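# Close footlocker lid gently over three cartons

## Task

Get all three cartons into the footlocker and close its lid completely, with the footlocker still upright and not tipped or leaning. The lid must not be slammed and must not drop shut from anything more than slightly open. The result must hold once the robot lets go, with nothing left propped up by the robot.

## Robot and tools

ROBOT. A Hello Robot Stretch 4 with a single arm: an omni-wheel base, a lift that rides up a mast, an arm that telescopes straight forward, a wrist with yaw, pitch and roll, and a two-finger gripper. It stands about 1.6 m tall, and the base edge lies no more than 0.23 m from the base origin. A loose object may occasionally get a brief shove from outside.

FRAMES. Base frame: origin on the floor below the base centre, x ahead, y to the left, z up. hand_pose is reported in this frame and marks a point between the open fingertips. Its printed value may be slightly wrong. With all wrist joints at 0, the hand axes line up with the base axes. The odometry frame is the base frame as it was when the scene began. base_odometry counts wheel rotation only, so slipping shows up as travel. Heading runs from -3.142 to 3.142, and left is positive.

execute_actions. "actions" is a list with either one action or none. An empty list simply reports state and pictures. An action may contain "base", "joints" or both, plus optional "pace" and "contact_limits". Alternatively it may be {"end_of_arm": "enable_torque"} alone, which re-powers any wrist or gripper motor that has cut out.
- "base" holds exactly one key, and each is a relative move measured from the base position in the most recent state report. translate_m: metres straight ahead, forward positive, -2 to 2. strafe_m: metres sideways with no turning, left positive, -2 to 2. rotate_rad: radians of turning in place, counter-clockwise positive, -3.2 to 3.2.
- "joints" is a single object keyed by joint name, and each value is an absolute target. lift_m 0 to 1.2 (±0.004). arm_m is the extension, 0 to 0.55 (±0.004). wrist_yaw_rad -1.134 to 4.276 (±0.02): 0 points ahead, positive turns left, 3.14 is folded back, and above 3.4 the arm may obstruct it. wrist_pitch_rad -1.117 to 4.259 (±0.05): 0 is level and 1.57 points down. wrist_roll_rad -1.117 to 4.259 (±0.02): at 0 the fingers sit level with each other, and positive turns clockwise as seen from behind. gripper_m -0.038 to 0.141 (±0.004) is the fingertip gap; values below 0 press the fingertips together.
- "pace": "slow", "default", "fast" or "max". Base speed is 0.1/0.3/0.4/0.6 m/s and turning is 1/2/3/4 rad/s. Once the lift is above 0.2 these are reduced, reaching 0.3 m/s and 1 rad/s at a lift of 1.2.
- "contact_limits": {"arm_m": value} from 0 (gentlest) to 0.75 (firmest), 0.5 if omitted. This sets how much force the arm can apply before it halts.
A joint target outside its range gets clamped to the limit and is reported as such. An unknown key or any other invalid value rejects the whole call. All motions in an action begin at once. No action runs for more than 15 s. A joint or base you leave out may still be driving toward its previous target without this appearing in the statuses. "cameras" chooses which images come back: head_camera (420x560, top of mast, looking forward and down), head_left_camera and head_right_camera (420x672 fisheyes, pointed more steeply down, showing the base and arm), and wrist_camera (616x392, looking along the fingers, with the tips near the bottom of the frame). You can also pass "all", omit it or pass null for everything, or [] for none. To view elsewhere, rotate the base.

wait: seconds, 0 to 10. Nothing new is commanded. Returns state and images.
zoom_image: camera plus region [x0, y0, x1, y1] in pixels of that camera's latest full image, with (0,0) at the top left and at most 504x504.
finished_scene: scene number. Ends the scene for good once the last command has been held, and the result says whether the task succeeded. Call it only once the lid is closed and everything rests on its own. A reply that makes no tool call ends the whole run.

RESULTS. base_status and joint_status explain how each motion finished. "done" (for the base, the wheels completed their turns even if they slipped); "off_target" (stopped short, possibly still pushing); "contact_stop_at_<key>" (blocked, then holds there, though the part may go slack, letting a lift sink or a base drift); "limit_stop_at_<name>"; "time_out"; "torque_fault" (a wrist motor overloaded and went limp until enable_torque is sent). "limit_stop_at_tilt" means the robot is leaning past 6 degrees: lift, arm and wheels go slack and ignore commands. "limit_stop_at_own_body" means a joint was about to hit the robot. Move it away again; the risk is highest with the gripper tilted up (pitch below -0.2) and rolled (roll below -0.4 or above 4). on_its_own lists what the call did not command, and "held at" gives a held target. lidar_m: 12 horizontal distances in metres, one per 30 degree sector, starting straight ahead and going counter-clockwise (4th left, 7th behind, 10th right). "-" means nothing seen or closer than 0.25 m, and glass or thin legs may not register. wrist_depth_mm: a 7x7 grid of median depths from the top left, 100 to 2000 mm. turned_by_wheels vs turned_by_imu: a gap above about 0.1 rad suggests a collision or slip, and the heading error is roughly their difference. base_tilt in degrees (forward and right positive) has a fixed bias of up to 1.5. motor_effort is a percentage of maximum, positive toward higher joint values, with the peak in brackets; readings are noisy and offset. For wheels, positive turns the base right. When one call in a reply reports a stop, the reply's later execute_actions, wait and finished_scene calls are skipped.

GRIPPING. Close to a gap smaller than the object. Squeezing harder draws it toward the wrist, and opening pushes it away. Neither gripper_m nor "done" confirms a hold. A firm grip usually shows as a change in gripper effort. Fingertips pressed on a surface can jam, so raise the lift to free them.

CAUTIONS. To unfold at the beginning, send lift_m 0.4 with wrist_yaw_rad 0 in the same action. Lower the lid under control until it is fully shut; never let it fall or hit hard. Do not knock the footlocker over or leave it leaning. Do not drive or turn carrying over 1 kg with arm_m above 0.2, especially at fast paces. Avoid sustained pushing or pulling with a raised gripper or a high contact limit, since that can tip the robot. Avoid drops, impacts and torque faults. A level gripper holding more than about 2 kg overloads the wrist. Let go of everything and back clear before ending.

Each tool is called after ">>>" by a JSON object that holds its "api" and its "payload".

## Session

>>> {"api": "execute_actions", "payload": {"actions": []}}

Scene clock: 0.00 s.
base_odometry: x=+0.000 y=+0.000 heading=+0.000 (m, m, rad; odometry frame)
turned_by_wheels: +0.000 (rad since the last result)
turned_by_imu: +0.000 (rad since the last result)
base_tilt: forward=+0.3 right=-0.4 (deg)
lidar_m: 1.74 1.74 2.53 1.42 1.41 1.57 1.44 1.44 1.62 2.47 2.46 2.74
base_status: not commanded
joint_positions: lift_m=+0.250 arm_m=-0.001 wrist_yaw_rad=+3.161 wrist_pitch_rad=-0.006 wrist_roll_rad=+0.006 gripper_m=+0.057
joint_status: not commanded
motor_effort: lift_m=+18 arm_m=+0 wrist_yaw_rad=+0 wrist_pitch_rad=-7 wrist_roll_rad=+1 gripper_m=-1 wheel_0=+0 wheel_1=+0 wheel_2=+0 (%)
hand_pose: x=-0.1200 y=+0.0819 z=+0.4296 quat_wxyz=(-0.010, +0.003, +0.003, +1.000) (m; base frame)
wrist_depth_mm: - 140 263 1756 1921 - - / - 111 138 1756 1863 - - / - 112 138 1708 1863 - - / - 123 154 1661 1863 1983 - / 137 144 1576 1618 1808 1983 - / 809 1464 1537 1661 211 1863 1863 / 1138 1308 1098 1229 1160 1078 1160
pictures: head_camera, head_left_camera, head_right_camera, wrist_camera
Images, in order (width x height): head_camera 420x560, head_left_camera 420x672, head_right_camera 420x672, wrist_camera 616x392.

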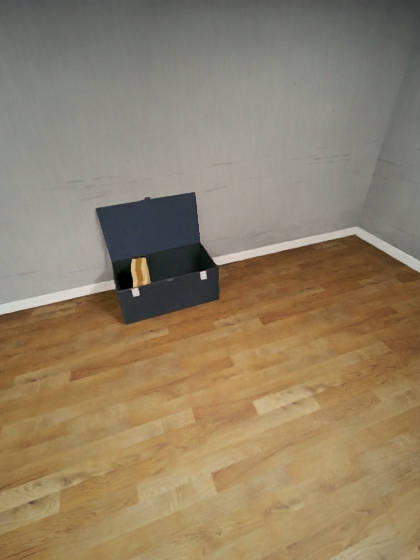

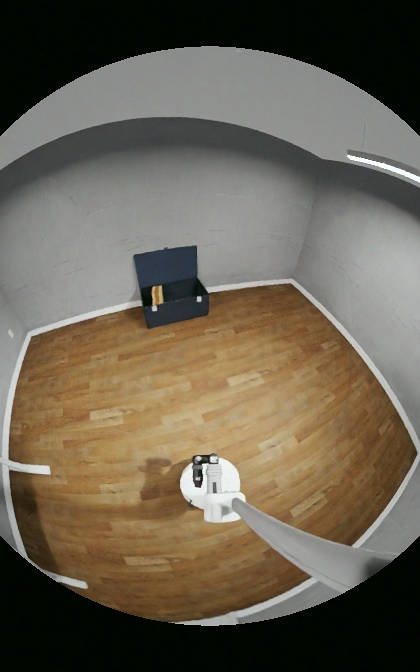

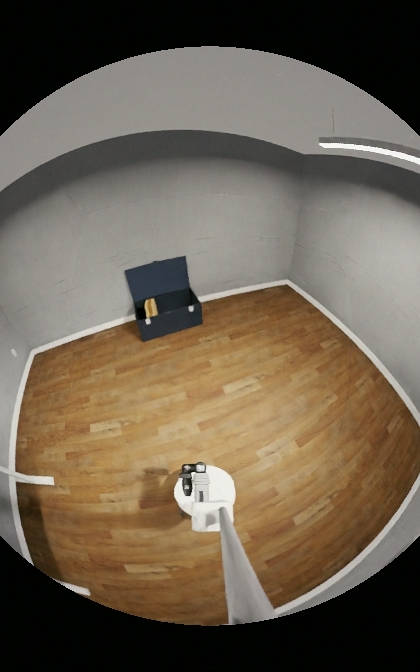

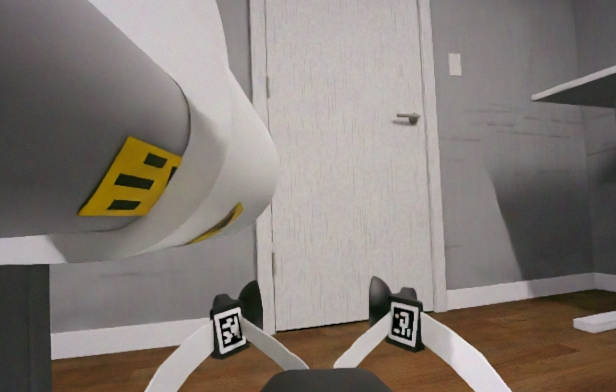

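>>> {"api": "zoom_image", "payload": {"camera": "head_camera", "region": [80, 180, 240, 340]}}

Region (80, 180, 240, 340) of head_camera's 420x560 image, scaled by 3.150, with more detail than that image has.

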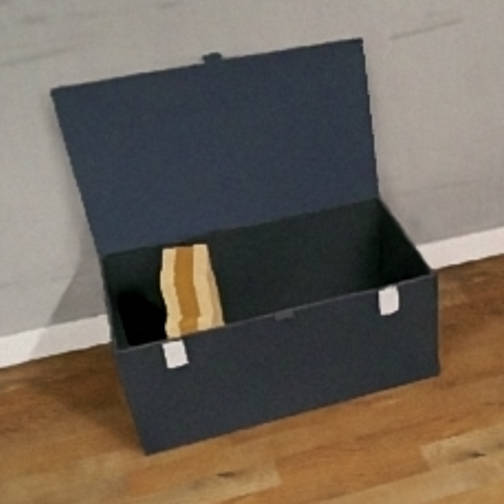

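>>> {"api": "execute_actions", "payload": {"actions": [{"base":{"rotate_rad":0.37},"joints":{"lift_m":0.6,"wrist_yaw_rad":0}}], "cameras": []}}

>>> {"api": "execute_actions", "payload": {"actions": [{"base":{"translate_m":1.15},"joints":{"wrist_pitch_rad":0.9},"pace":"fast"}]}}

Scene clock: 10.77 s.
base_odometry: x=+0.000 y=+0.000 heading=+0.369 (m, m, rad; odometry frame)
turned_by_wheels: +0.369 (rad since the last result)
turned_by_imu: +0.377 (rad since the last result)
base_tilt: forward=+0.2 right=-0.3 (deg)
lidar_m: 1.72 2.39 1.46 1.40 1.49 1.47 1.42 1.53 2.16 2.49 2.64 1.81
base_status: done
joint_positions: lift_m=+0.600 arm_m=-0.001 wrist_yaw_rad=+0.000 wrist_pitch_rad=-0.006 wrist_roll_rad=+0.006 gripper_m=+0.057
joint_status: all done
motor_effort: lift_m=+22(23) arm_m=+0(0) wrist_yaw_rad=-1(5) wrist_pitch_rad=-3(3) wrist_roll_rad=-1(1) gripper_m=-3(2) wheel_0=-3(9) wheel_1=-3(11) wheel_2=-4(8) (%)
hand_pose: x=+0.4586 y=-0.0873 z=+0.7798 quat_wxyz=(+1.000, +0.003, -0.003, +0.000) (m; base frame)
wrist_depth_mm: - - - - - - - / - - - - - - - / - - - - - - - / - - - - - - - / - - - - - - - / - - - - 211 - - / - - 1863 1537 1537 1537 -
pictures: none
No camera images: the call's "cameras" was empty. Leave "cameras" out to get every camera's image.

Scene clock: 14.93 s.
base_odometry: x=+1.072 y=+0.415 heading=+0.370 (m, m, rad; odometry frame)
turned_by_wheels: +0.000 (rad since the last result)
turned_by_imu: +0.002 (rad since the last result)
base_tilt: forward=+0.2 right=-0.4 (deg)
lidar_m: 0.56 1.16 1.67 2.14 1.58 2.08 2.56 2.75 2.62 2.56 0.85 0.61
base_status: done
joint_positions: lift_m=+0.600 arm_m=-0.001 wrist_yaw_rad=+0.000 wrist_pitch_rad=+0.901 wrist_roll_rad=+0.006 gripper_m=+0.057
joint_status: all done
motor_effort: lift_m=+21(21) arm_m=+0(0) wrist_yaw_rad=+0(0) wrist_pitch_rad=-2(2) wrist_roll_rad=+0(0) gripper_m=-4(4) wheel_0=+3(8) wheel_1=+4(8) wheel_2=-3(17) (%)
hand_pose: x=+0.3492 y=-0.0874 z=+0.5518 quat_wxyz=(+0.900, +0.002, +0.435, -0.001) (m; base frame)
wrist_depth_mm: 917 917 866 831 842 831 820 / 1042 1042 960 707 931 917 891 / 1160 1138 1008 715 1060 1060 904 / 1042 1008 634 591 591 591 591 / 904 917 699 654 661 668 668 / 809 820 759 788 211 778 788 / 741 741 707 741 715 707 732
pictures: head_camera, head_left_camera, head_right_camera, wrist_camera
camera_calibration (this result's frames):
wrist_camera: T_world_to_cam=[[-0.0510255, -0.997426, -0.0503815, -0.0359524], [-0.754241, 0.0715531, -0.652688, 0.694003], [0.654612, 0.00469604, -0.75595, 0.412092], [0, 0, 0, 1]] pos_world=[0.25185, -0.0874531, 0.762677]
Images, in order (width x height): head_camera 420x560, head_left_camera 420x672, head_right_camera 420x672, wrist_camera 616x392.

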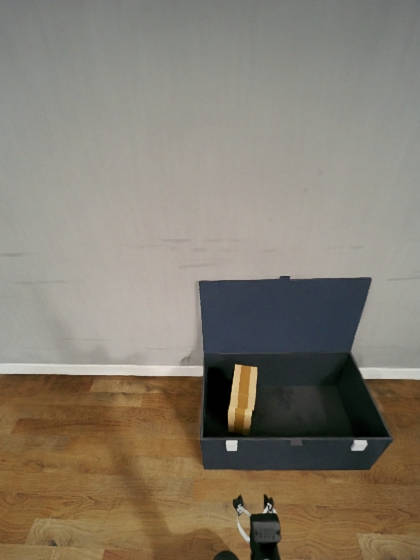

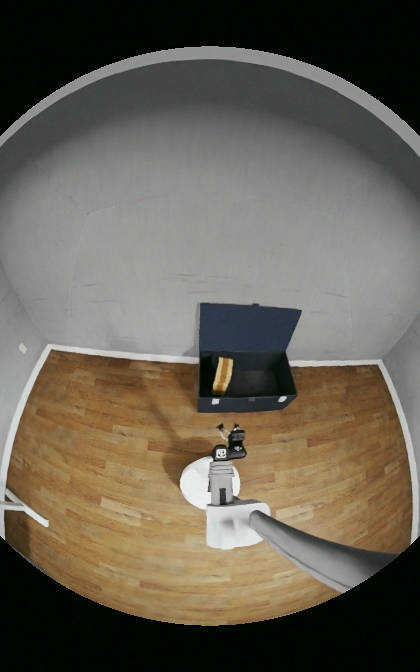

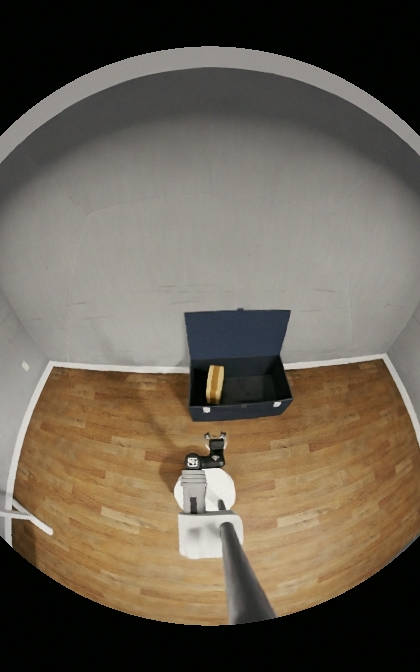

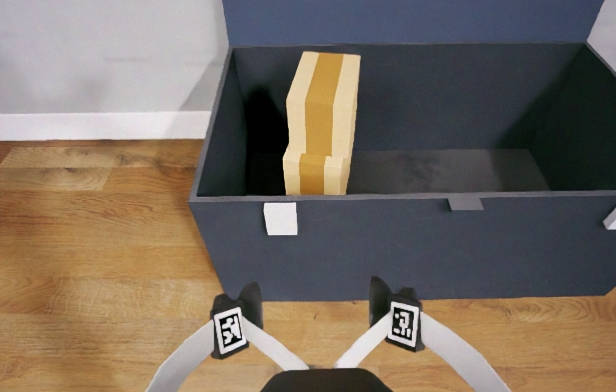

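>>> {"api": "execute_actions", "payload": {"actions": [{"base":{"translate_m":0.28},"joints":{"wrist_pitch_rad":1.57,"lift_m":0.75,"arm_m":0.4,"gripper_m":0.141}}]}}

Scene clock: 32.67 s.
base_odometry: x=+1.333 y=+0.516 heading=+0.370 (m, m, rad; odometry frame)
turned_by_wheels: +0.000 (rad since the last result)
turned_by_imu: +0.001 (rad since the last result)
base_tilt: forward=+0.2 right=-0.5 (deg)
lidar_m: 0.29 0.89 1.28 2.14 1.69 2.09 2.88 3.05 2.64 2.56 0.43 0.35
base_status: done
joint_positions: lift_m=+0.750 arm_m=+0.399 wrist_yaw_rad=+0.000 wrist_pitch_rad=+1.570 wrist_roll_rad=+0.006 gripper_m=+0.141
joint_status: all done
motor_effort: lift_m=+22(23) arm_m=+8(8) wrist_yaw_rad=+0(1) wrist_pitch_rad=+0(5) wrist_roll_rad=+1(0) gripper_m=+1(5) wheel_0=+3(9) wheel_1=+4(8) wheel_2=-3(13) (%)
hand_pose: x=+0.5700 y=-0.0874 z=+0.6394 quat_wxyz=(+0.707, +0.002, +0.707, -0.002) (m; base frame)
wrist_depth_mm: 508 377 364 364 362 364 364 / 750 741 477 480 484 488 484 / 866 866 634 778 788 798 798 / 878 878 723 609 854 866 842 / 878 854 723 484 854 842 842 / 866 854 723 842 854 209 842 / 854 854 615 155 668 661 699
pictures: head_camera, head_left_camera, head_right_camera, wrist_camera
camera_calibration (this result's frames):
wrist_camera: T_world_to_cam=[[-0.071154, -0.997435, -0.00781996, -0.0360361], [-0.99646, 0.0714321, -0.0443376, 0.666736], [0.0447824, 0.00463747, -0.998986, 0.836798], [0, 0, 0, 1]] pos_world=[0.624338, -0.0874506, 0.865229]
Images, in order (width x height): head_camera 420x560, head_left_camera 420x672, head_right_camera 420x672, wrist_camera 616x392.

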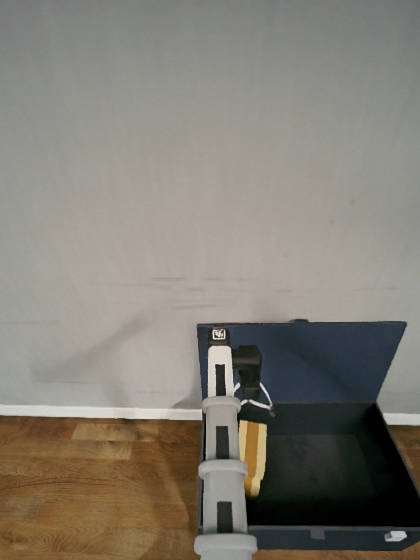

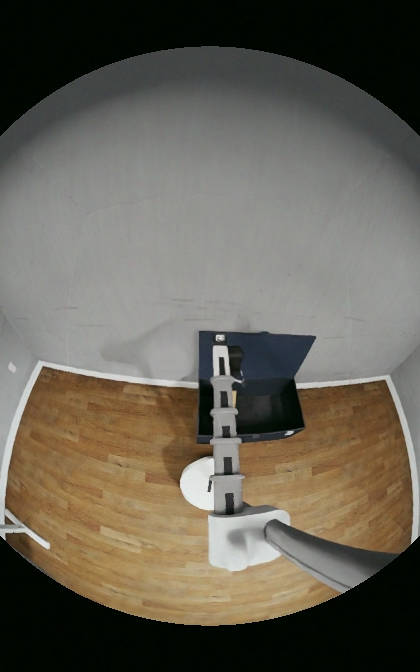

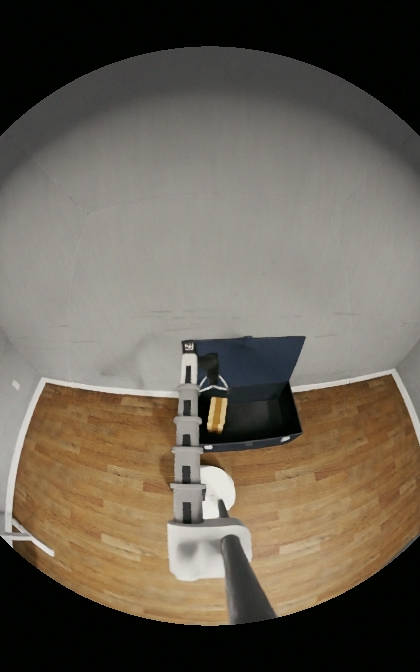

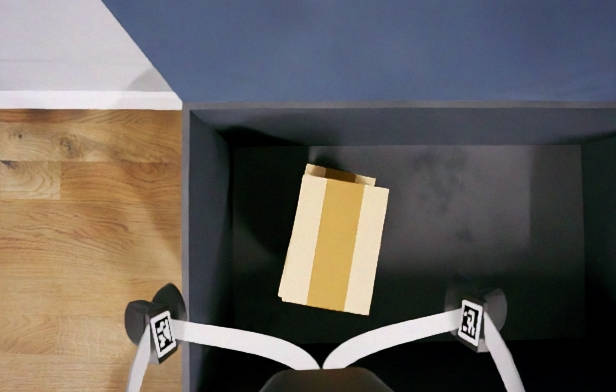

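>>> {"api": "execute_actions", "payload": {"actions": [{"base":{"strafe_m":-0.028},"joints":{"wrist_roll_rad":0.19,"lift_m":0.55,"arm_m":0.41}}], "cameras": ["wrist_camera","head_camera"]}}

Scene clock: 44.97 s.
base_odometry: x=+1.343 y=+0.490 heading=+0.370 (m, m, rad; odometry frame)
turned_by_wheels: +0.000 (rad since the last result)
turned_by_imu: +0.000 (rad since the last result)
base_tilt: forward=+0.2 right=-0.4 (deg)
lidar_m: 0.29 0.35 1.24 2.16 1.75 2.12 2.88 3.03 2.62 2.54 0.43 0.33
base_status: done
joint_positions: lift_m=+0.550 arm_m=+0.409 wrist_yaw_rad=+0.000 wrist_pitch_rad=+1.570 wrist_roll_rad=+0.190 gripper_m=+0.141
joint_status: all done
motor_effort: lift_m=+15(19) arm_m=+8(8) wrist_yaw_rad=+0(0) wrist_pitch_rad=+2(0) wrist_roll_rad=+1(4) gripper_m=-3(0) wheel_0=+1(11) wheel_1=-2(10) wheel_2=+0(0) (%)
hand_pose: x=+0.5799 y=-0.0874 z=+0.4400 quat_wxyz=(+0.704, +0.067, +0.704, -0.067) (m; base frame)
wrist_depth_mm: 253 266 286 307 334 343 387 / 312 332 359 407 469 554 647 / 375 442 591 634 647 647 647 / 661 459 647 287 654 654 640 / 668 430 647 287 640 640 640 / 654 336 285 286 286 209 647 / 661 334 508 155 597 580 574
pictures: head_camera, wrist_camera
camera_calibration (this result's frames):
wrist_camera: T_world_to_cam=[[-0.252698, -0.967512, -0.00798819, 0.0710833], [-0.966505, 0.252801, -0.0442663, 0.666269], [0.0448476, -0.00346538, -0.998988, 0.636406], [0, 0, 0, 1]] pos_world=[0.633374, -0.0974539, 0.665823]
Images, in order (width x height): head_camera 420x560, wrist_camera 616x392.

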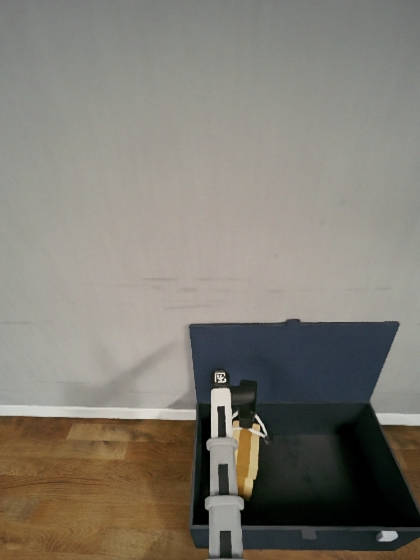

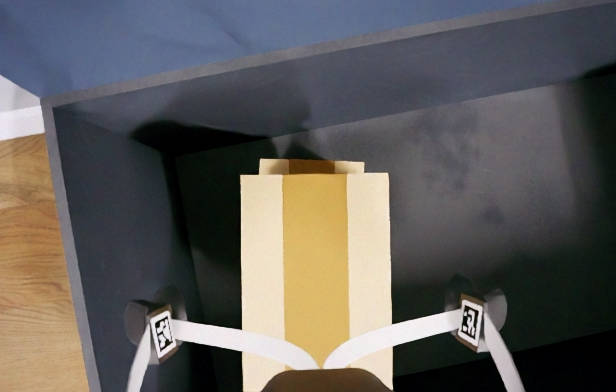

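>>> {"api": "execute_actions", "payload": {"actions": [{"joints":{"lift_m":0.445},"pace":"slow"}], "cameras": ["wrist_camera"]}}

>>> {"api": "execute_actions", "payload": {"actions": [{"joints":{"gripper_m":0.06}}], "cameras": ["wrist_camera"]}}

Scene clock: 50.70 s.
base_odometry: x=+1.343 y=+0.490 heading=+0.370 (m, m, rad; odometry frame)
turned_by_wheels: +0.000 (rad since the last result)
turned_by_imu: +0.000 (rad since the last result)
base_tilt: forward=+0.3 right=-0.3 (deg)
lidar_m: 0.30 0.31 1.26 2.17 1.74 2.08 2.87 3.06 2.63 2.54 0.46 0.32
base_status: not commanded
joint_positions: lift_m=+0.445 arm_m=+0.409 wrist_yaw_rad=+0.000 wrist_pitch_rad=+1.570 wrist_roll_rad=+0.190 gripper_m=+0.141
joint_status: all done
motor_effort: lift_m=+14(14) arm_m=+8(8) wrist_yaw_rad=+1(1) wrist_pitch_rad=-1(1) wrist_roll_rad=+1(0) gripper_m=-1(1) wheel_0=+1(1) wheel_1=-2(2) wheel_2=+0(0) (%)
hand_pose: x=+0.5798 y=-0.0874 z=+0.3351 quat_wxyz=(+0.704, +0.067, +0.704, -0.067) (m; base frame)
wrist_depth_mm: 227 234 256 279 310 342 384 / 286 315 355 407 473 549 549 / 319 442 521 544 549 549 539 / 307 459 183 182 183 539 544 / 294 436 182 181 182 544 539 / 282 338 181 181 181 206 535 / 273 330 179 156 180 535 535
pictures: wrist_camera
camera_calibration (this result's frames):
wrist_camera: T_world_to_cam=[[-0.252904, -0.967459, -0.0079218, 0.0703265], [-0.966464, 0.253004, -0.0440121, 0.661455], [0.0445841, -0.00347472, -0.999, 0.531774], [0, 0, 0, 1]] pos_world=[0.633349, -0.0974652, 0.560911]
Images, in order (width x height): wrist_camera 616x392.

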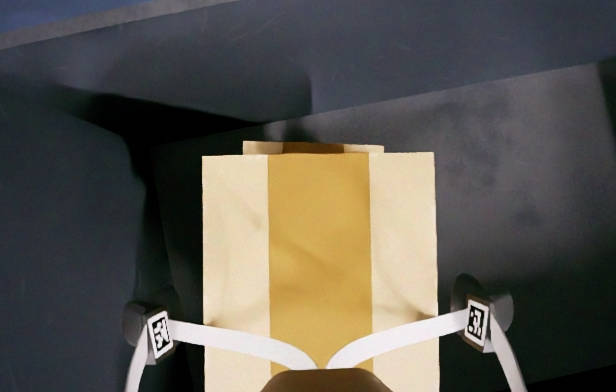

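Scene clock: 52.53 s.
base_odometry: x=+1.343 y=+0.490 heading=+0.370 (m, m, rad; odometry frame)
turned_by_wheels: +0.000 (rad since the last result)
turned_by_imu: +0.000 (rad since the last result)
base_tilt: forward=+0.2 right=-0.3 (deg)
lidar_m: 0.30 0.31 1.25 2.16 1.75 2.09 2.86 3.03 2.61 2.54 0.46 0.32
base_status: not commanded
joint_positions: lift_m=+0.445 arm_m=+0.409 wrist_yaw_rad=+0.000 wrist_pitch_rad=+1.570 wrist_roll_rad=+0.190 gripper_m=+0.060
joint_status: all done
motor_effort: lift_m=+17(17) arm_m=+6(8) wrist_yaw_rad=+1(0) wrist_pitch_rad=+0(3) wrist_roll_rad=+0(1) gripper_m=-22(22) wheel_0=+1(1) wheel_1=-2(2) wheel_2=+0(0) (%)
hand_pose: x=+0.5800 y=-0.0874 z=+0.3348 quat_wxyz=(+0.704, +0.067, +0.704, -0.067) (m; base frame)
wrist_depth_mm: 224 236 258 282 312 345 389 / 286 319 364 413 477 544 544 / 319 445 504 525 544 539 539 / 304 455 173 173 174 539 539 / 293 427 172 172 172 539 539 / 282 373 171 170 171 530 535 / 272 176 170 169 169 525 535
pictures: wrist_camera
camera_calibration (this result's frames):
wrist_camera: T_world_to_cam=[[-0.252733, -0.967503, -0.00800542, 0.0702892], [-0.966493, 0.252836, -0.0443317, 0.661704], [0.0449151, -0.0034669, -0.998985, 0.531256], [0, 0, 0, 1]] pos_world=[0.633436, -0.0974558, 0.560613]
Images, in order (width x height): wrist_camera 616x392.

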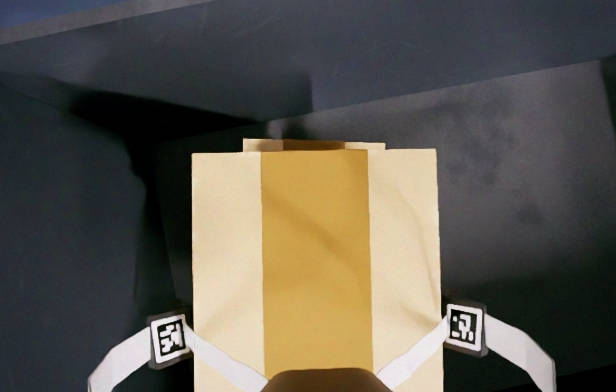

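>>> {"api": "execute_actions", "payload": {"actions": [{"joints":{"lift_m":0.47}}], "cameras": []}}

>>> {"api": "execute_actions", "payload": {"actions": [{"base":{"strafe_m":-0.24},"joints":{"wrist_roll_rad":0.0},"pace":"slow"}], "cameras": ["wrist_camera","head_camera"]}}

Scene clock: 59.67 s.
base_odometry: x=+1.343 y=+0.490 heading=+0.370 (m, m, rad; odometry frame)
turned_by_wheels: +0.000 (rad since the last result)
turned_by_imu: +0.000 (rad since the last result)
base_tilt: forward=+0.2 right=-0.5 (deg)
lidar_m: 0.30 0.32 1.23 2.17 1.74 2.10 2.88 3.06 2.63 2.52 0.46 0.32
base_status: not commanded
joint_positions: lift_m=+0.469 arm_m=+0.409 wrist_yaw_rad=+0.000 wrist_pitch_rad=+1.570 wrist_roll_rad=+0.190 gripper_m=+0.060
joint_status: all done
motor_effort: lift_m=+25(25) arm_m=+7(7) wrist_yaw_rad=+0(0) wrist_pitch_rad=+2(1) wrist_roll_rad=+1(1) gripper_m=-22(23) wheel_0=+1(1) wheel_1=-2(2) wheel_2=+0(0) (%)
hand_pose: x=+0.5800 y=-0.0874 z=+0.3592 quat_wxyz=(+0.704, +0.067, +0.704, -0.067) (m; base frame)
wrist_depth_mm: 239 249 257 282 312 345 389 / 287 322 359 413 480 569 564 / 320 445 530 564 569 569 564 / 306 455 173 173 174 564 564 / 294 427 172 171 172 554 564 / 281 377 171 170 171 554 554 / 273 176 169 169 170 554 530
pictures: none
No camera images: the call's "cameras" was empty. Leave "cameras" out to get every camera's image.

Scene clock: 63.20 s.
base_odometry: x=+1.430 y=+0.267 heading=+0.370 (m, m, rad; odometry frame)
turned_by_wheels: +0.000 (rad since the last result)
turned_by_imu: +0.000 (rad since the last result)
base_tilt: forward=+0.1 right=-0.4 (deg)
lidar_m: 0.29 0.33 0.47 2.40 1.94 2.54 2.89 3.03 2.38 2.29 0.47 0.33
base_status: done
joint_positions: lift_m=+0.469 arm_m=+0.409 wrist_yaw_rad=+0.000 wrist_pitch_rad=+1.570 wrist_roll_rad=+0.000 gripper_m=+0.060
joint_status: all done
motor_effort: lift_m=+25(25) arm_m=+7(7) wrist_yaw_rad=+0(0) wrist_pitch_rad=+3(1) wrist_roll_rad=-1(1) gripper_m=-23(23) wheel_0=+3(8) wheel_1=-4(10) wheel_2=+0(1) (%)
hand_pose: x=+0.5800 y=-0.0874 z=+0.3592 quat_wxyz=(+0.707, +0.000, +0.707, +0.000) (m; base frame)
wrist_depth_mm: 264 266 268 268 268 268 266 / 384 387 389 389 392 389 387 / 535 564 569 539 539 564 521 / 322 362 173 173 173 569 521 / 322 389 172 171 172 559 530 / 322 387 170 170 171 554 521 / 319 177 169 169 169 554 492
pictures: head_camera, wrist_camera
camera_calibration (this result's frames):
wrist_camera: T_world_to_cam=[[-0.0660174, -0.997788, -0.00780914, -0.0405293], [-0.996818, 0.0662996, -0.0442522, 0.664012], [0.0446721, 0.00486288, -0.99899, 0.556471], [0, 0, 0, 1]] pos_world=[0.634365, -0.0871695, 0.584976]
Images, in order (width x height): head_camera 420x560, wrist_camera 616x392.

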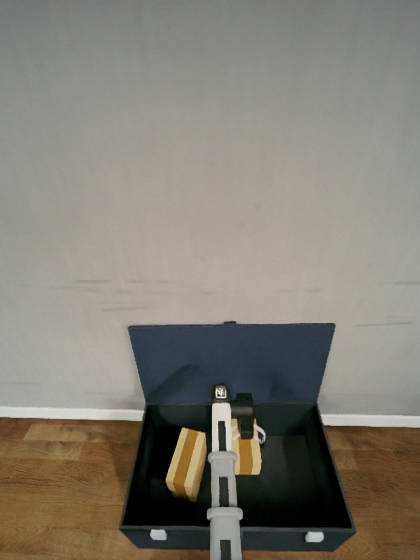

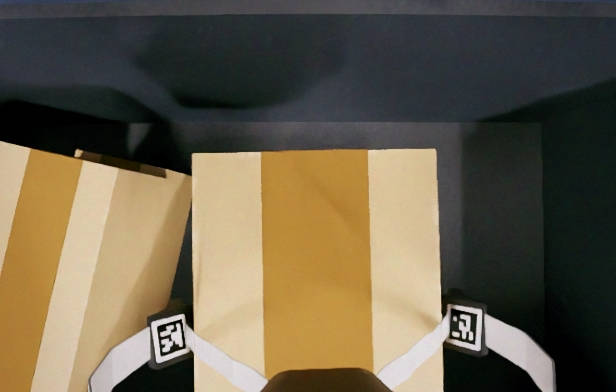

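>>> {"api": "execute_actions", "payload": {"actions": [{"joints":{"lift_m":0.26}}], "cameras": ["wrist_camera","head_right_camera"]}}

Scene clock: 68.30 s.
base_odometry: x=+1.430 y=+0.267 heading=+0.370 (m, m, rad; odometry frame)
turned_by_wheels: +0.000 (rad since the last result)
turned_by_imu: +0.000 (rad since the last result)
base_tilt: forward=+0.2 right=-0.3 (deg)
lidar_m: 0.30 0.31 0.46 2.40 1.93 2.56 2.90 3.07 2.38 2.28 0.43 0.31
base_status: not commanded
joint_positions: lift_m=+0.260 arm_m=+0.409 wrist_yaw_rad=+0.000 wrist_pitch_rad=+1.570 wrist_roll_rad=+0.000 gripper_m=+0.060
joint_status: all done
motor_effort: lift_m=+17(23) arm_m=+7(7) wrist_yaw_rad=+0(0) wrist_pitch_rad=+1(1) wrist_roll_rad=-1(0) gripper_m=-20(23) wheel_0=+3(3) wheel_1=-4(4) wheel_2=+0(0) (%)
hand_pose: x=+0.5800 y=-0.0874 z=+0.1498 quat_wxyz=(+0.707, +0.000, +0.707, +0.000) (m; base frame)
wrist_depth_mm: 264 267 270 270 268 270 267 / 353 355 355 351 355 353 353 / 270 353 351 353 351 351 353 / 251 349 173 173 174 351 351 / 263 349 172 172 172 349 351 / 276 347 171 170 171 347 349 / 296 176 170 169 169 345 345
pictures: head_right_camera, wrist_camera
camera_calibration (this result's frames):
wrist_camera: T_world_to_cam=[[-0.0660055, -0.997789, -0.00780559, -0.0421727], [-0.996821, 0.0662872, -0.0441988, 0.654728], [0.0446184, 0.00486341, -0.998992, 0.347325], [0, 0, 0, 1]] pos_world=[0.634366, -0.0871688, 0.375584]
Images, in order (width x height): head_right_camera 420x672, wrist_camera 616x392.

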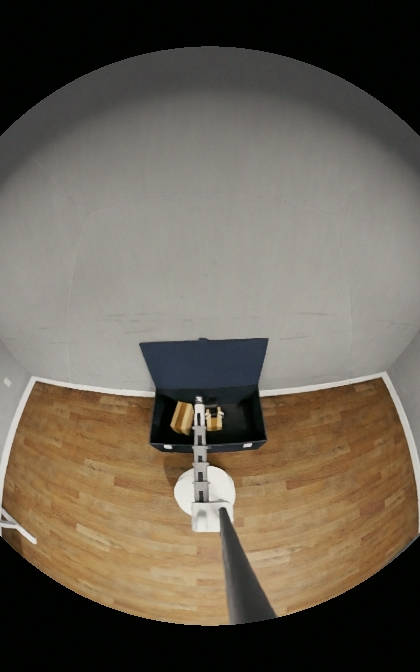

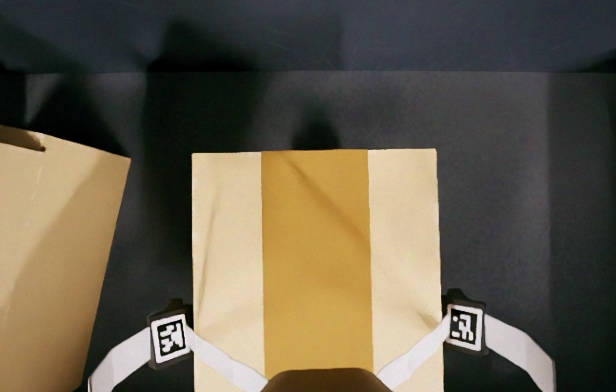

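>>> {"api": "execute_actions", "payload": {"actions": [{"joints":{"lift_m":0.212},"pace":"slow"}], "cameras": []}}

Scene clock: 71.40 s.
base_odometry: x=+1.430 y=+0.267 heading=+0.370 (m, m, rad; odometry frame)
turned_by_wheels: +0.000 (rad since the last result)
turned_by_imu: +0.000 (rad since the last result)
base_tilt: forward=+0.2 right=-0.3 (deg)
lidar_m: 0.30 0.33 0.45 2.43 1.94 2.51 2.90 3.06 2.34 2.29 0.43 0.33
base_status: not commanded
joint_positions: lift_m=+0.212 arm_m=+0.409 wrist_yaw_rad=+0.000 wrist_pitch_rad=+1.570 wrist_roll_rad=+0.000 gripper_m=+0.060
joint_status: all done
motor_effort: lift_m=+17(18) arm_m=+7(7) wrist_yaw_rad=+0(0) wrist_pitch_rad=+1(2) wrist_roll_rad=-1(1) gripper_m=-21(21) wheel_0=+3(3) wheel_1=-4(4) wheel_2=+0(0) (%)
hand_pose: x=+0.5800 y=-0.0874 z=+0.1018 quat_wxyz=(+0.707, +0.000, +0.707, +0.000) (m; base frame)
wrist_depth_mm: 264 266 268 270 270 267 266 / 304 307 306 306 306 306 304 / 268 304 304 303 303 306 304 / 251 301 173 173 174 303 303 / 263 301 172 172 172 303 301 / 277 298 170 171 171 297 301 / 296 176 169 169 169 297 298
pictures: none
No camera images: the call's "cameras" was empty. Leave "cameras" out to get every camera's image.

>>> {"api": "execute_actions", "payload": {"actions": [{"joints":{"gripper_m":0.141},"pace":"slow"}], "cameras": ["wrist_camera"]}}

Scene clock: 77.77 s.
base_odometry: x=+1.430 y=+0.267 heading=+0.370 (m, m, rad; odometry frame)
turned_by_wheels: +0.000 (rad since the last result)
turned_by_imu: +0.000 (rad since the last result)
base_tilt: forward=+0.3 right=-0.3 (deg)
lidar_m: 0.29 0.32 0.46 2.41 1.94 2.53 2.90 3.05 2.37 2.30 0.45 0.31
base_status: not commanded
joint_positions: lift_m=+0.212 arm_m=+0.409 wrist_yaw_rad=+0.000 wrist_pitch_rad=+1.571 wrist_roll_rad=+0.000 gripper_m=+0.141
joint_status: all done
motor_effort: lift_m=+17(17) arm_m=+7(7) wrist_yaw_rad=+1(2) wrist_pitch_rad=+1(5) wrist_roll_rad=+1(2) gripper_m=+1(24) wheel_0=+3(3) wheel_1=-4(4) wheel_2=+0(0) (%)
hand_pose: x=+0.5798 y=-0.0874 z=+0.1018 quat_wxyz=(+0.707, +0.000, +0.707, +0.000) (m; base frame)
wrist_depth_mm: 263 264 266 266 267 266 264 / 307 309 309 309 307 309 307 / 277 306 306 307 304 307 306 / 252 304 186 185 185 304 304 / 264 303 185 183 184 303 301 / 276 300 183 183 183 210 300 / 296 298 183 155 182 298 300
pictures: wrist_camera
camera_calibration (this result's frames):
wrist_camera: T_world_to_cam=[[-0.0663473, -0.997766, -0.00776698, -0.0423642], [-0.996824, 0.0666242, -0.0436168, 0.652383], [0.0440369, 0.00484845, -0.999018, 0.299732], [0, 0, 0, 1]] pos_world=[0.634301, -0.0871872, 0.327563]
Images, in order (width x height): wrist_camera 616x392.

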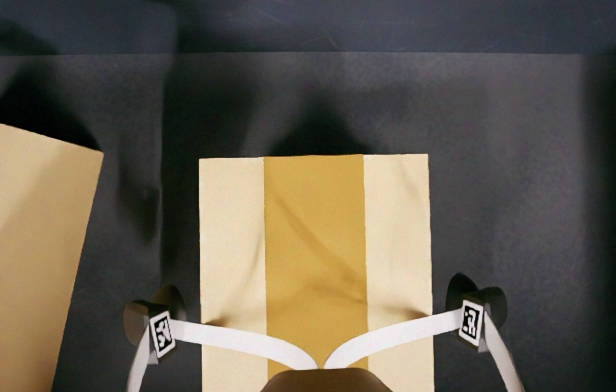

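>>> {"api": "execute_actions", "payload": {"actions": [{"joints":{"lift_m":0.6,"arm_m":0.3},"pace":"fast"}], "cameras": []}}

>>> {"api": "execute_actions", "payload": {"actions": [{"joints":{"lift_m":0.7,"arm_m":0.15,"wrist_pitch_rad":0.3,"gripper_m":0.09},"base":{"strafe_m":0.04},"pace":"fast"}]}}

Scene clock: 89.70 s.
base_odometry: x=+1.430 y=+0.267 heading=+0.370 (m, m, rad; odometry frame)
turned_by_wheels: +0.000 (rad since the last result)
turned_by_imu: +0.000 (rad since the last result)
base_tilt: forward=+0.2 right=-0.4 (deg)
lidar_m: 0.28 0.33 0.46 2.42 1.93 2.51 2.90 3.08 2.40 2.30 0.44 0.32
base_status: not commanded
joint_positions: lift_m=+0.600 arm_m=+0.301 wrist_yaw_rad=+0.000 wrist_pitch_rad=+1.570 wrist_roll_rad=+0.000 gripper_m=+0.141
joint_status: all done
motor_effort: lift_m=+21(25) arm_m=-7(6) wrist_yaw_rad=+1(1) wrist_pitch_rad=+2(1) wrist_roll_rad=+0(1) gripper_m=+0(2) wheel_0=+3(3) wheel_1=-4(4) wheel_2=+0(0) (%)
hand_pose: x=+0.4723 y=-0.0874 z=+0.4894 quat_wxyz=(+0.707, +0.000, +0.707, +0.000) (m; base frame)
wrist_depth_mm: 488 488 496 492 500 492 488 / 597 466 699 707 715 661 517 / 597 459 707 585 707 699 521 / 569 459 699 574 699 691 521 / 597 521 699 707 699 699 521 / 634 621 691 691 691 209 517 / 480 449 452 156 452 449 473
pictures: none
No camera images: the call's "cameras" was empty. Leave "cameras" out to get every camera's image.

Scene clock: 91.23 s.
base_odometry: x=+1.415 y=+0.304 heading=+0.370 (m, m, rad; odometry frame)
turned_by_wheels: +0.000 (rad since the last result)
turned_by_imu: +0.000 (rad since the last result)
base_tilt: forward=+0.2 right=-0.4 (deg)
lidar_m: 0.30 0.32 1.25 2.38 1.93 2.43 2.90 3.01 2.42 2.33 0.45 0.34
base_status: done
joint_positions: lift_m=+0.700 arm_m=+0.151 wrist_yaw_rad=+0.000 wrist_pitch_rad=+0.303 wrist_roll_rad=+0.000 gripper_m=+0.090
joint_status: all done
motor_effort: lift_m=+22(23) arm_m=-7(6) wrist_yaw_rad=+0(1) wrist_pitch_rad=-7(10) wrist_roll_rad=-2(0) gripper_m=+0(5) wheel_0=+2(13) wheel_1=-3(14) wheel_2=+0(0) (%)
hand_pose: x=+0.5975 y=-0.0874 z=+0.7920 quat_wxyz=(+0.989, +0.000, +0.151, +0.000) (m; base frame)
wrist_depth_mm: 433 427 424 421 413 410 407 / 445 445 439 433 430 430 427 / 466 462 462 452 449 445 442 / 480 473 469 469 459 455 452 / 462 459 462 455 455 455 452 / 473 473 214 469 459 462 462 / 488 477 484 473 473 469 469
pictures: head_camera, head_left_camera, head_right_camera, wrist_camera
camera_calibration (this result's frames):
wrist_camera: T_world_to_cam=[[-0.0123673, -0.997784, -0.0653758, -0.022476], [-0.255695, 0.0663627, -0.964477, 0.986636], [0.966678, 0.00478828, -0.255949, -0.151309], [0, 0, 0, 1]] pos_world=[0.398267, -0.0871776, 0.911391]
Images, in order (width x height): head_camera 420x560, head_left_camera 420x672, head_right_camera 420x672, wrist_camera 616x392.

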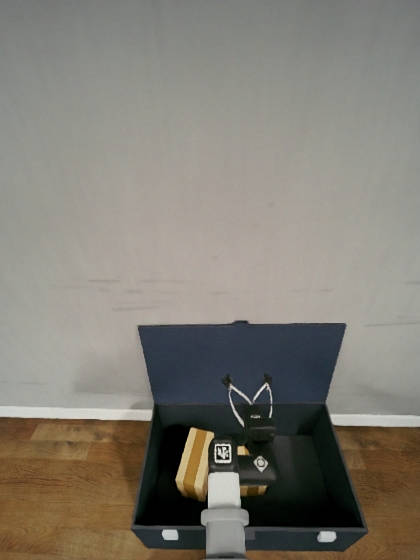

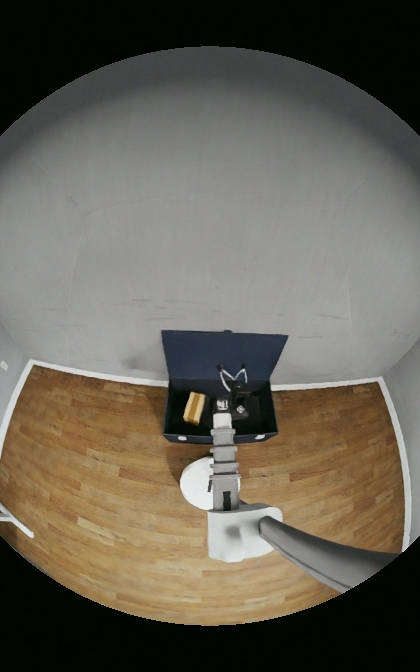

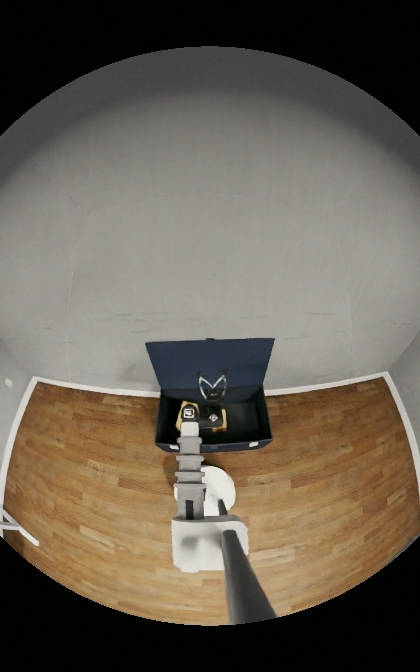

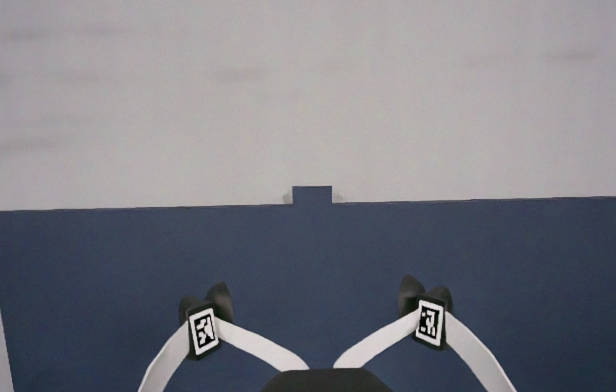

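>>> {"api": "execute_actions", "payload": {"actions": [{"joints":{"lift_m":0.34,"arm_m":0.3,"wrist_pitch_rad":0.0,"wrist_yaw_rad":1.5,"gripper_m":0.05},"base":{"strafe_m":-0.87},"pace":"fast"}], "cameras": []}}

>>> {"api": "execute_actions", "payload": {"actions": [{"joints":{"arm_m":0.38},"base":{"translate_m":0.1}}]}}

Scene clock: 130.30 s.
base_odometry: x=+1.730 y=-0.507 heading=+0.370 (m, m, rad; odometry frame)
turned_by_wheels: +0.000 (rad since the last result)
turned_by_imu: +0.001 (rad since the last result)
base_tilt: forward=+0.3 right=-0.5 (deg)
lidar_m: 0.78 0.56 0.50 3.25 2.77 3.00 2.92 2.05 1.50 1.44 1.10 0.80
base_status: done
joint_positions: lift_m=+0.340 arm_m=+0.299 wrist_yaw_rad=+1.500 wrist_pitch_rad=+0.002 wrist_roll_rad=+0.000 gripper_m=+0.050
joint_status: all done
motor_effort: lift_m=+15(19) arm_m=+7(8) wrist_yaw_rad=+1(6) wrist_pitch_rad=-5(11) wrist_roll_rad=-2(0) gripper_m=-3(1) wheel_0=+0(13) wheel_1=+0(14) wheel_2=+0(2) (%)
hand_pose: x=+0.5773 y=+0.2816 z=+0.5178 quat_wxyz=(+0.732, -0.001, +0.001, +0.682) (m; base frame)
wrist_depth_mm: - - - - 991 530 362 / - - - - 1008 488 357 / - - - - 917 473 353 / - - - - 866 466 353 / - - - - 831 452 355 / - - 809 1138 209 436 357 / 1499 1281 891 854 597 357 357
pictures: none
No camera images: the call's "cameras" was empty. Leave "cameras" out to get every camera's image.

Scene clock: 131.83 s.
base_odometry: x=+1.823 y=-0.471 heading=+0.370 (m, m, rad; odometry frame)
turned_by_wheels: +0.000 (rad since the last result)
turned_by_imu: +0.000 (rad since the last result)
base_tilt: forward=+0.1 right=-0.5 (deg)
lidar_m: 0.67 0.58 0.45 0.82 2.78 3.13 3.04 2.03 1.50 1.46 0.97 0.70
base_status: done
joint_positions: lift_m=+0.340 arm_m=+0.379 wrist_yaw_rad=+1.500 wrist_pitch_rad=+0.002 wrist_roll_rad=+0.000 gripper_m=+0.050
joint_status: all done
motor_effort: lift_m=+15(15) arm_m=+7(8) wrist_yaw_rad=+0(1) wrist_pitch_rad=-4(5) wrist_roll_rad=+0(1) gripper_m=-3(3) wheel_0=+2(7) wheel_1=+3(9) wheel_2=-5(13) (%)
hand_pose: x=+0.6573 y=+0.2816 z=+0.5178 quat_wxyz=(+0.732, -0.001, +0.001, +0.682) (m; base frame)
wrist_depth_mm: - - - - 315 167 128 / - - - - 325 170 130 / - - - - 330 173 131 / - - - - 336 174 133 / - - - 960 332 177 134 / - - 1098 768 209 177 134 / 741 904 854 342 279 147 135
pictures: head_camera, head_left_camera, head_right_camera, wrist_camera
camera_calibration (this result's frames):
wrist_camera: T_world_to_cam=[[0.995826, -0.0630158, -0.0660286, -0.597012], [-0.0632071, 0.0457664, -0.996951, 0.609123], [0.0658456, 0.996963, 0.0415923, -0.122402], [0, 0, 0, 1]] pos_world=[0.641081, 0.0565317, 0.572937]
Images, in order (width x height): head_camera 420x560, head_left_camera 420x672, head_right_camera 420x672, wrist_camera 616x392.

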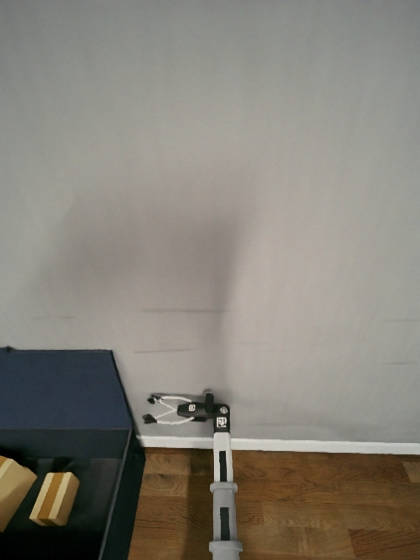

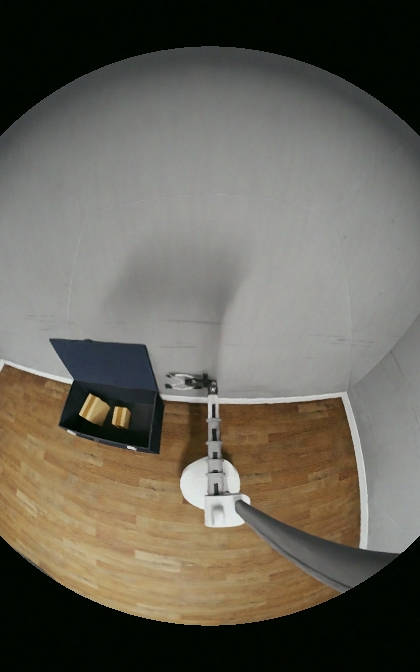

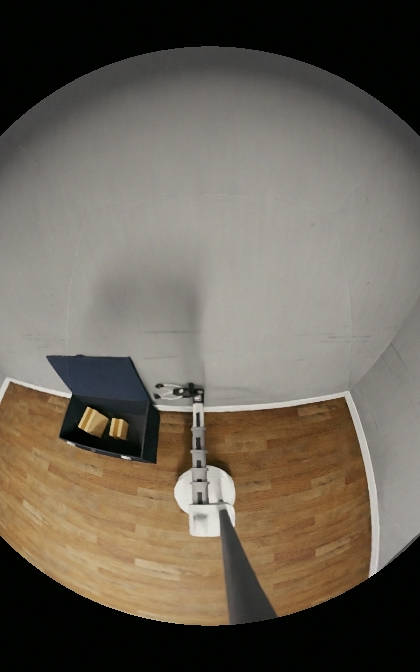

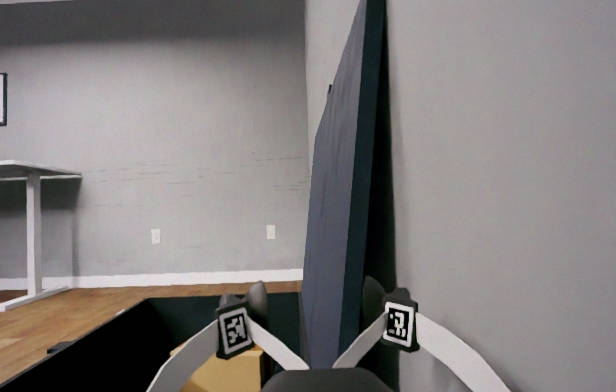

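>>> {"api": "execute_actions", "payload": {"actions": [{"joints":{"arm_m":0.367,"lift_m":0.225,"wrist_yaw_rad":1.4},"base":{"strafe_m":0.06}}], "cameras": ["wrist_camera","head_camera"]}}

Scene clock: 145.70 s.
base_odometry: x=+1.801 y=-0.415 heading=+0.370 (m, m, rad; odometry frame)
turned_by_wheels: +0.000 (rad since the last result)
turned_by_imu: +0.000 (rad since the last result)
base_tilt: forward=+0.1 right=-0.4 (deg)
lidar_m: 0.67 0.50 0.38 0.86 2.70 3.12 3.04 2.12 1.57 1.50 0.97 0.72
base_status: done
joint_positions: lift_m=+0.225 arm_m=+0.368 wrist_yaw_rad=+1.400 wrist_pitch_rad=+0.002 wrist_roll_rad=+0.000 gripper_m=+0.050
joint_status: all done
motor_effort: lift_m=+14(14) arm_m=-7(7) wrist_yaw_rad=+0(3) wrist_pitch_rad=-6(5) wrist_roll_rad=-1(0) gripper_m=-4(2) wheel_0=-3(10) wheel_1=+2(12) wheel_2=+0(2) (%)
hand_pose: x=+0.6743 y=+0.2695 z=+0.4029 quat_wxyz=(+0.765, -0.001, +0.001, +0.644) (m; base frame)
wrist_depth_mm: - - - 433 253 153 122 / - - - 404 255 155 123 / - - - 413 259 156 124 / - - - 415 263 157 125 / - - - 433 267 159 126 / 788 1008 778 418 208 160 126 / 798 798 271 281 228 141 127
pictures: head_camera, wrist_camera
camera_calibration (this result's frames):
wrist_camera: T_world_to_cam=[[0.984589, -0.161941, -0.0660287, -0.588051], [-0.0583317, 0.0518374, -0.99695, 0.491243], [0.16487, 0.985438, 0.0415923, -0.170316], [0, 0, 0, 1]] pos_world=[0.635723, 0.047142, 0.458]
Images, in order (width x height): head_camera 420x560, wrist_camera 616x392.

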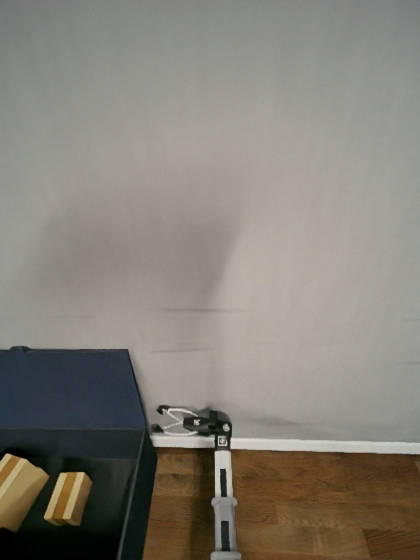

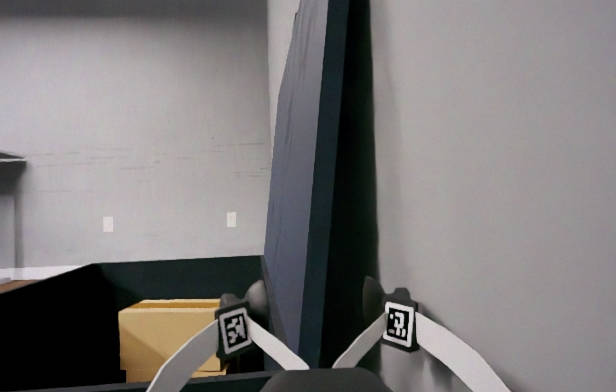

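>>> {"api": "execute_actions", "payload": {"actions": [{"base":{"strafe_m":0.09},"pace":"slow"}], "cameras": ["wrist_camera","head_camera"]}}

Scene clock: 151.57 s.
base_odometry: x=+1.769 y=-0.331 heading=+0.370 (m, m, rad; odometry frame)
turned_by_wheels: +0.000 (rad since the last result)
turned_by_imu: +0.000 (rad since the last result)
base_tilt: forward=+0.1 right=-0.4 (deg)
lidar_m: 0.67 0.34 0.33 0.87 2.64 3.11 3.03 2.23 1.68 1.58 0.96 0.73
base_status: done
joint_positions: lift_m=+0.225 arm_m=+0.368 wrist_yaw_rad=+1.400 wrist_pitch_rad=+0.002 wrist_roll_rad=+0.000 gripper_m=+0.050
joint_status: not commanded
motor_effort: lift_m=+14(14) arm_m=-7(7) wrist_yaw_rad=+0(0) wrist_pitch_rad=-4(5) wrist_roll_rad=+0(1) gripper_m=-4(2) wheel_0=-5(9) wheel_1=+4(9) wheel_2=+0(1) (%)
hand_pose: x=+0.6743 y=+0.2695 z=+0.4029 quat_wxyz=(+0.765, -0.001, +0.001, +0.644) (m; base frame)
wrist_depth_mm: - - - 445 206 159 127 / - - - 389 224 161 128 / - - - 347 229 163 129 / - - - 314 231 164 130 / - - - 287 254 165 131 / 778 917 699 264 196 166 131 / 778 691 691 193 236 142 132
pictures: head_camera, wrist_camera
camera_calibration (this result's frames):
wrist_camera: T_world_to_cam=[[0.984588, -0.161946, -0.0660287, -0.588048], [-0.0583314, 0.0518377, -0.99695, 0.491242], [0.164875, 0.985437, 0.0415922, -0.170319], [0, 0, 0, 1]] pos_world=[0.635721, 0.0471415, 0.458]
Images, in order (width x height): head_camera 420x560, wrist_camera 616x392.

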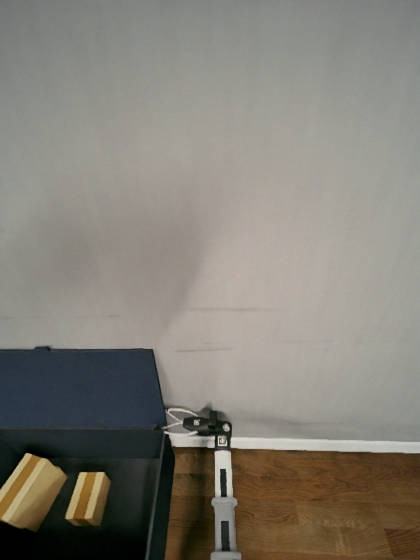

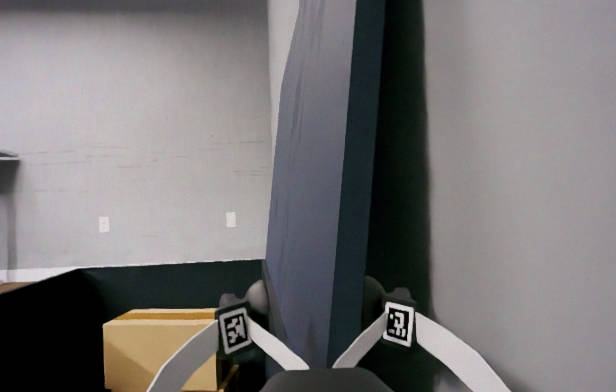

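>>> {"api": "execute_actions", "payload": {"actions": [{"base":{"strafe_m":0.012},"joints":{"lift_m":0.4},"pace":"slow"}], "cameras": ["wrist_camera","head_camera"]}}

Scene clock: 160.20 s.
base_odometry: x=+1.765 y=-0.320 heading=+0.369 (m, m, rad; odometry frame)
turned_by_wheels: +0.000 (rad since the last result)
turned_by_imu: +0.000 (rad since the last result)
base_tilt: forward=+0.4 right=-0.4 (deg)
lidar_m: 0.66 0.29 0.30 0.89 2.59 3.13 3.03 2.23 1.67 1.59 0.97 0.71
base_status: done
joint_positions: lift_m=+0.400 arm_m=+0.368 wrist_yaw_rad=+1.399 wrist_pitch_rad=+0.003 wrist_roll_rad=+0.000 gripper_m=+0.050
joint_status: all done
motor_effort: lift_m=+22(23) arm_m=-6(7) wrist_yaw_rad=+5(10) wrist_pitch_rad=-9(13) wrist_roll_rad=-1(1) gripper_m=-5(3) wheel_0=-5(10) wheel_1=+4(8) wheel_2=+0(0) (%)
hand_pose: x=+0.6747 y=+0.2692 z=+0.5769 quat_wxyz=(+0.765, -0.001, +0.001, +0.644) (m; base frame)
wrist_depth_mm: - - - 691 221 159 127 / - - - 340 224 161 128 / - - - 330 228 163 129 / - - - 320 229 164 130 / - - - 314 232 166 131 / - - - 304 186 166 132 / 1576 904 904 197 219 149 132
pictures: head_camera, wrist_camera
camera_calibration (this result's frames):
wrist_camera: T_world_to_cam=[[0.984305, -0.163655, -0.0660387, -0.576376], [-0.0584664, 0.0506673, -0.997003, 0.665151], [0.166511, 0.985216, 0.0403037, -0.177707], [0, 0, 0, 1]] pos_world=[0.635809, 0.0470511, 0.632256]
Images, in order (width x height): head_camera 420x560, wrist_camera 616x392.

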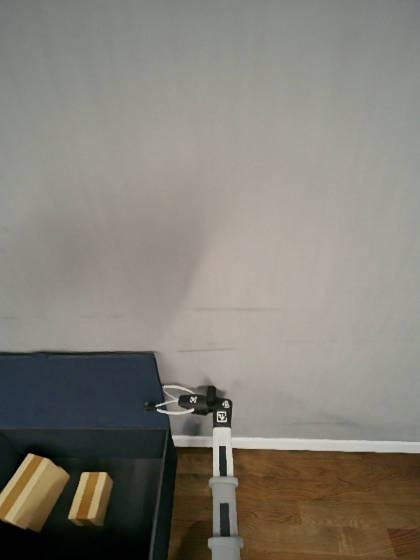

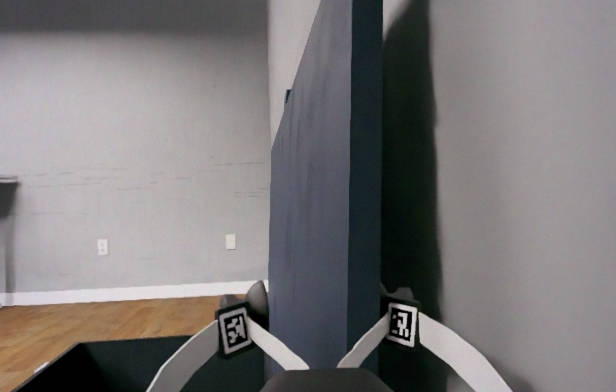

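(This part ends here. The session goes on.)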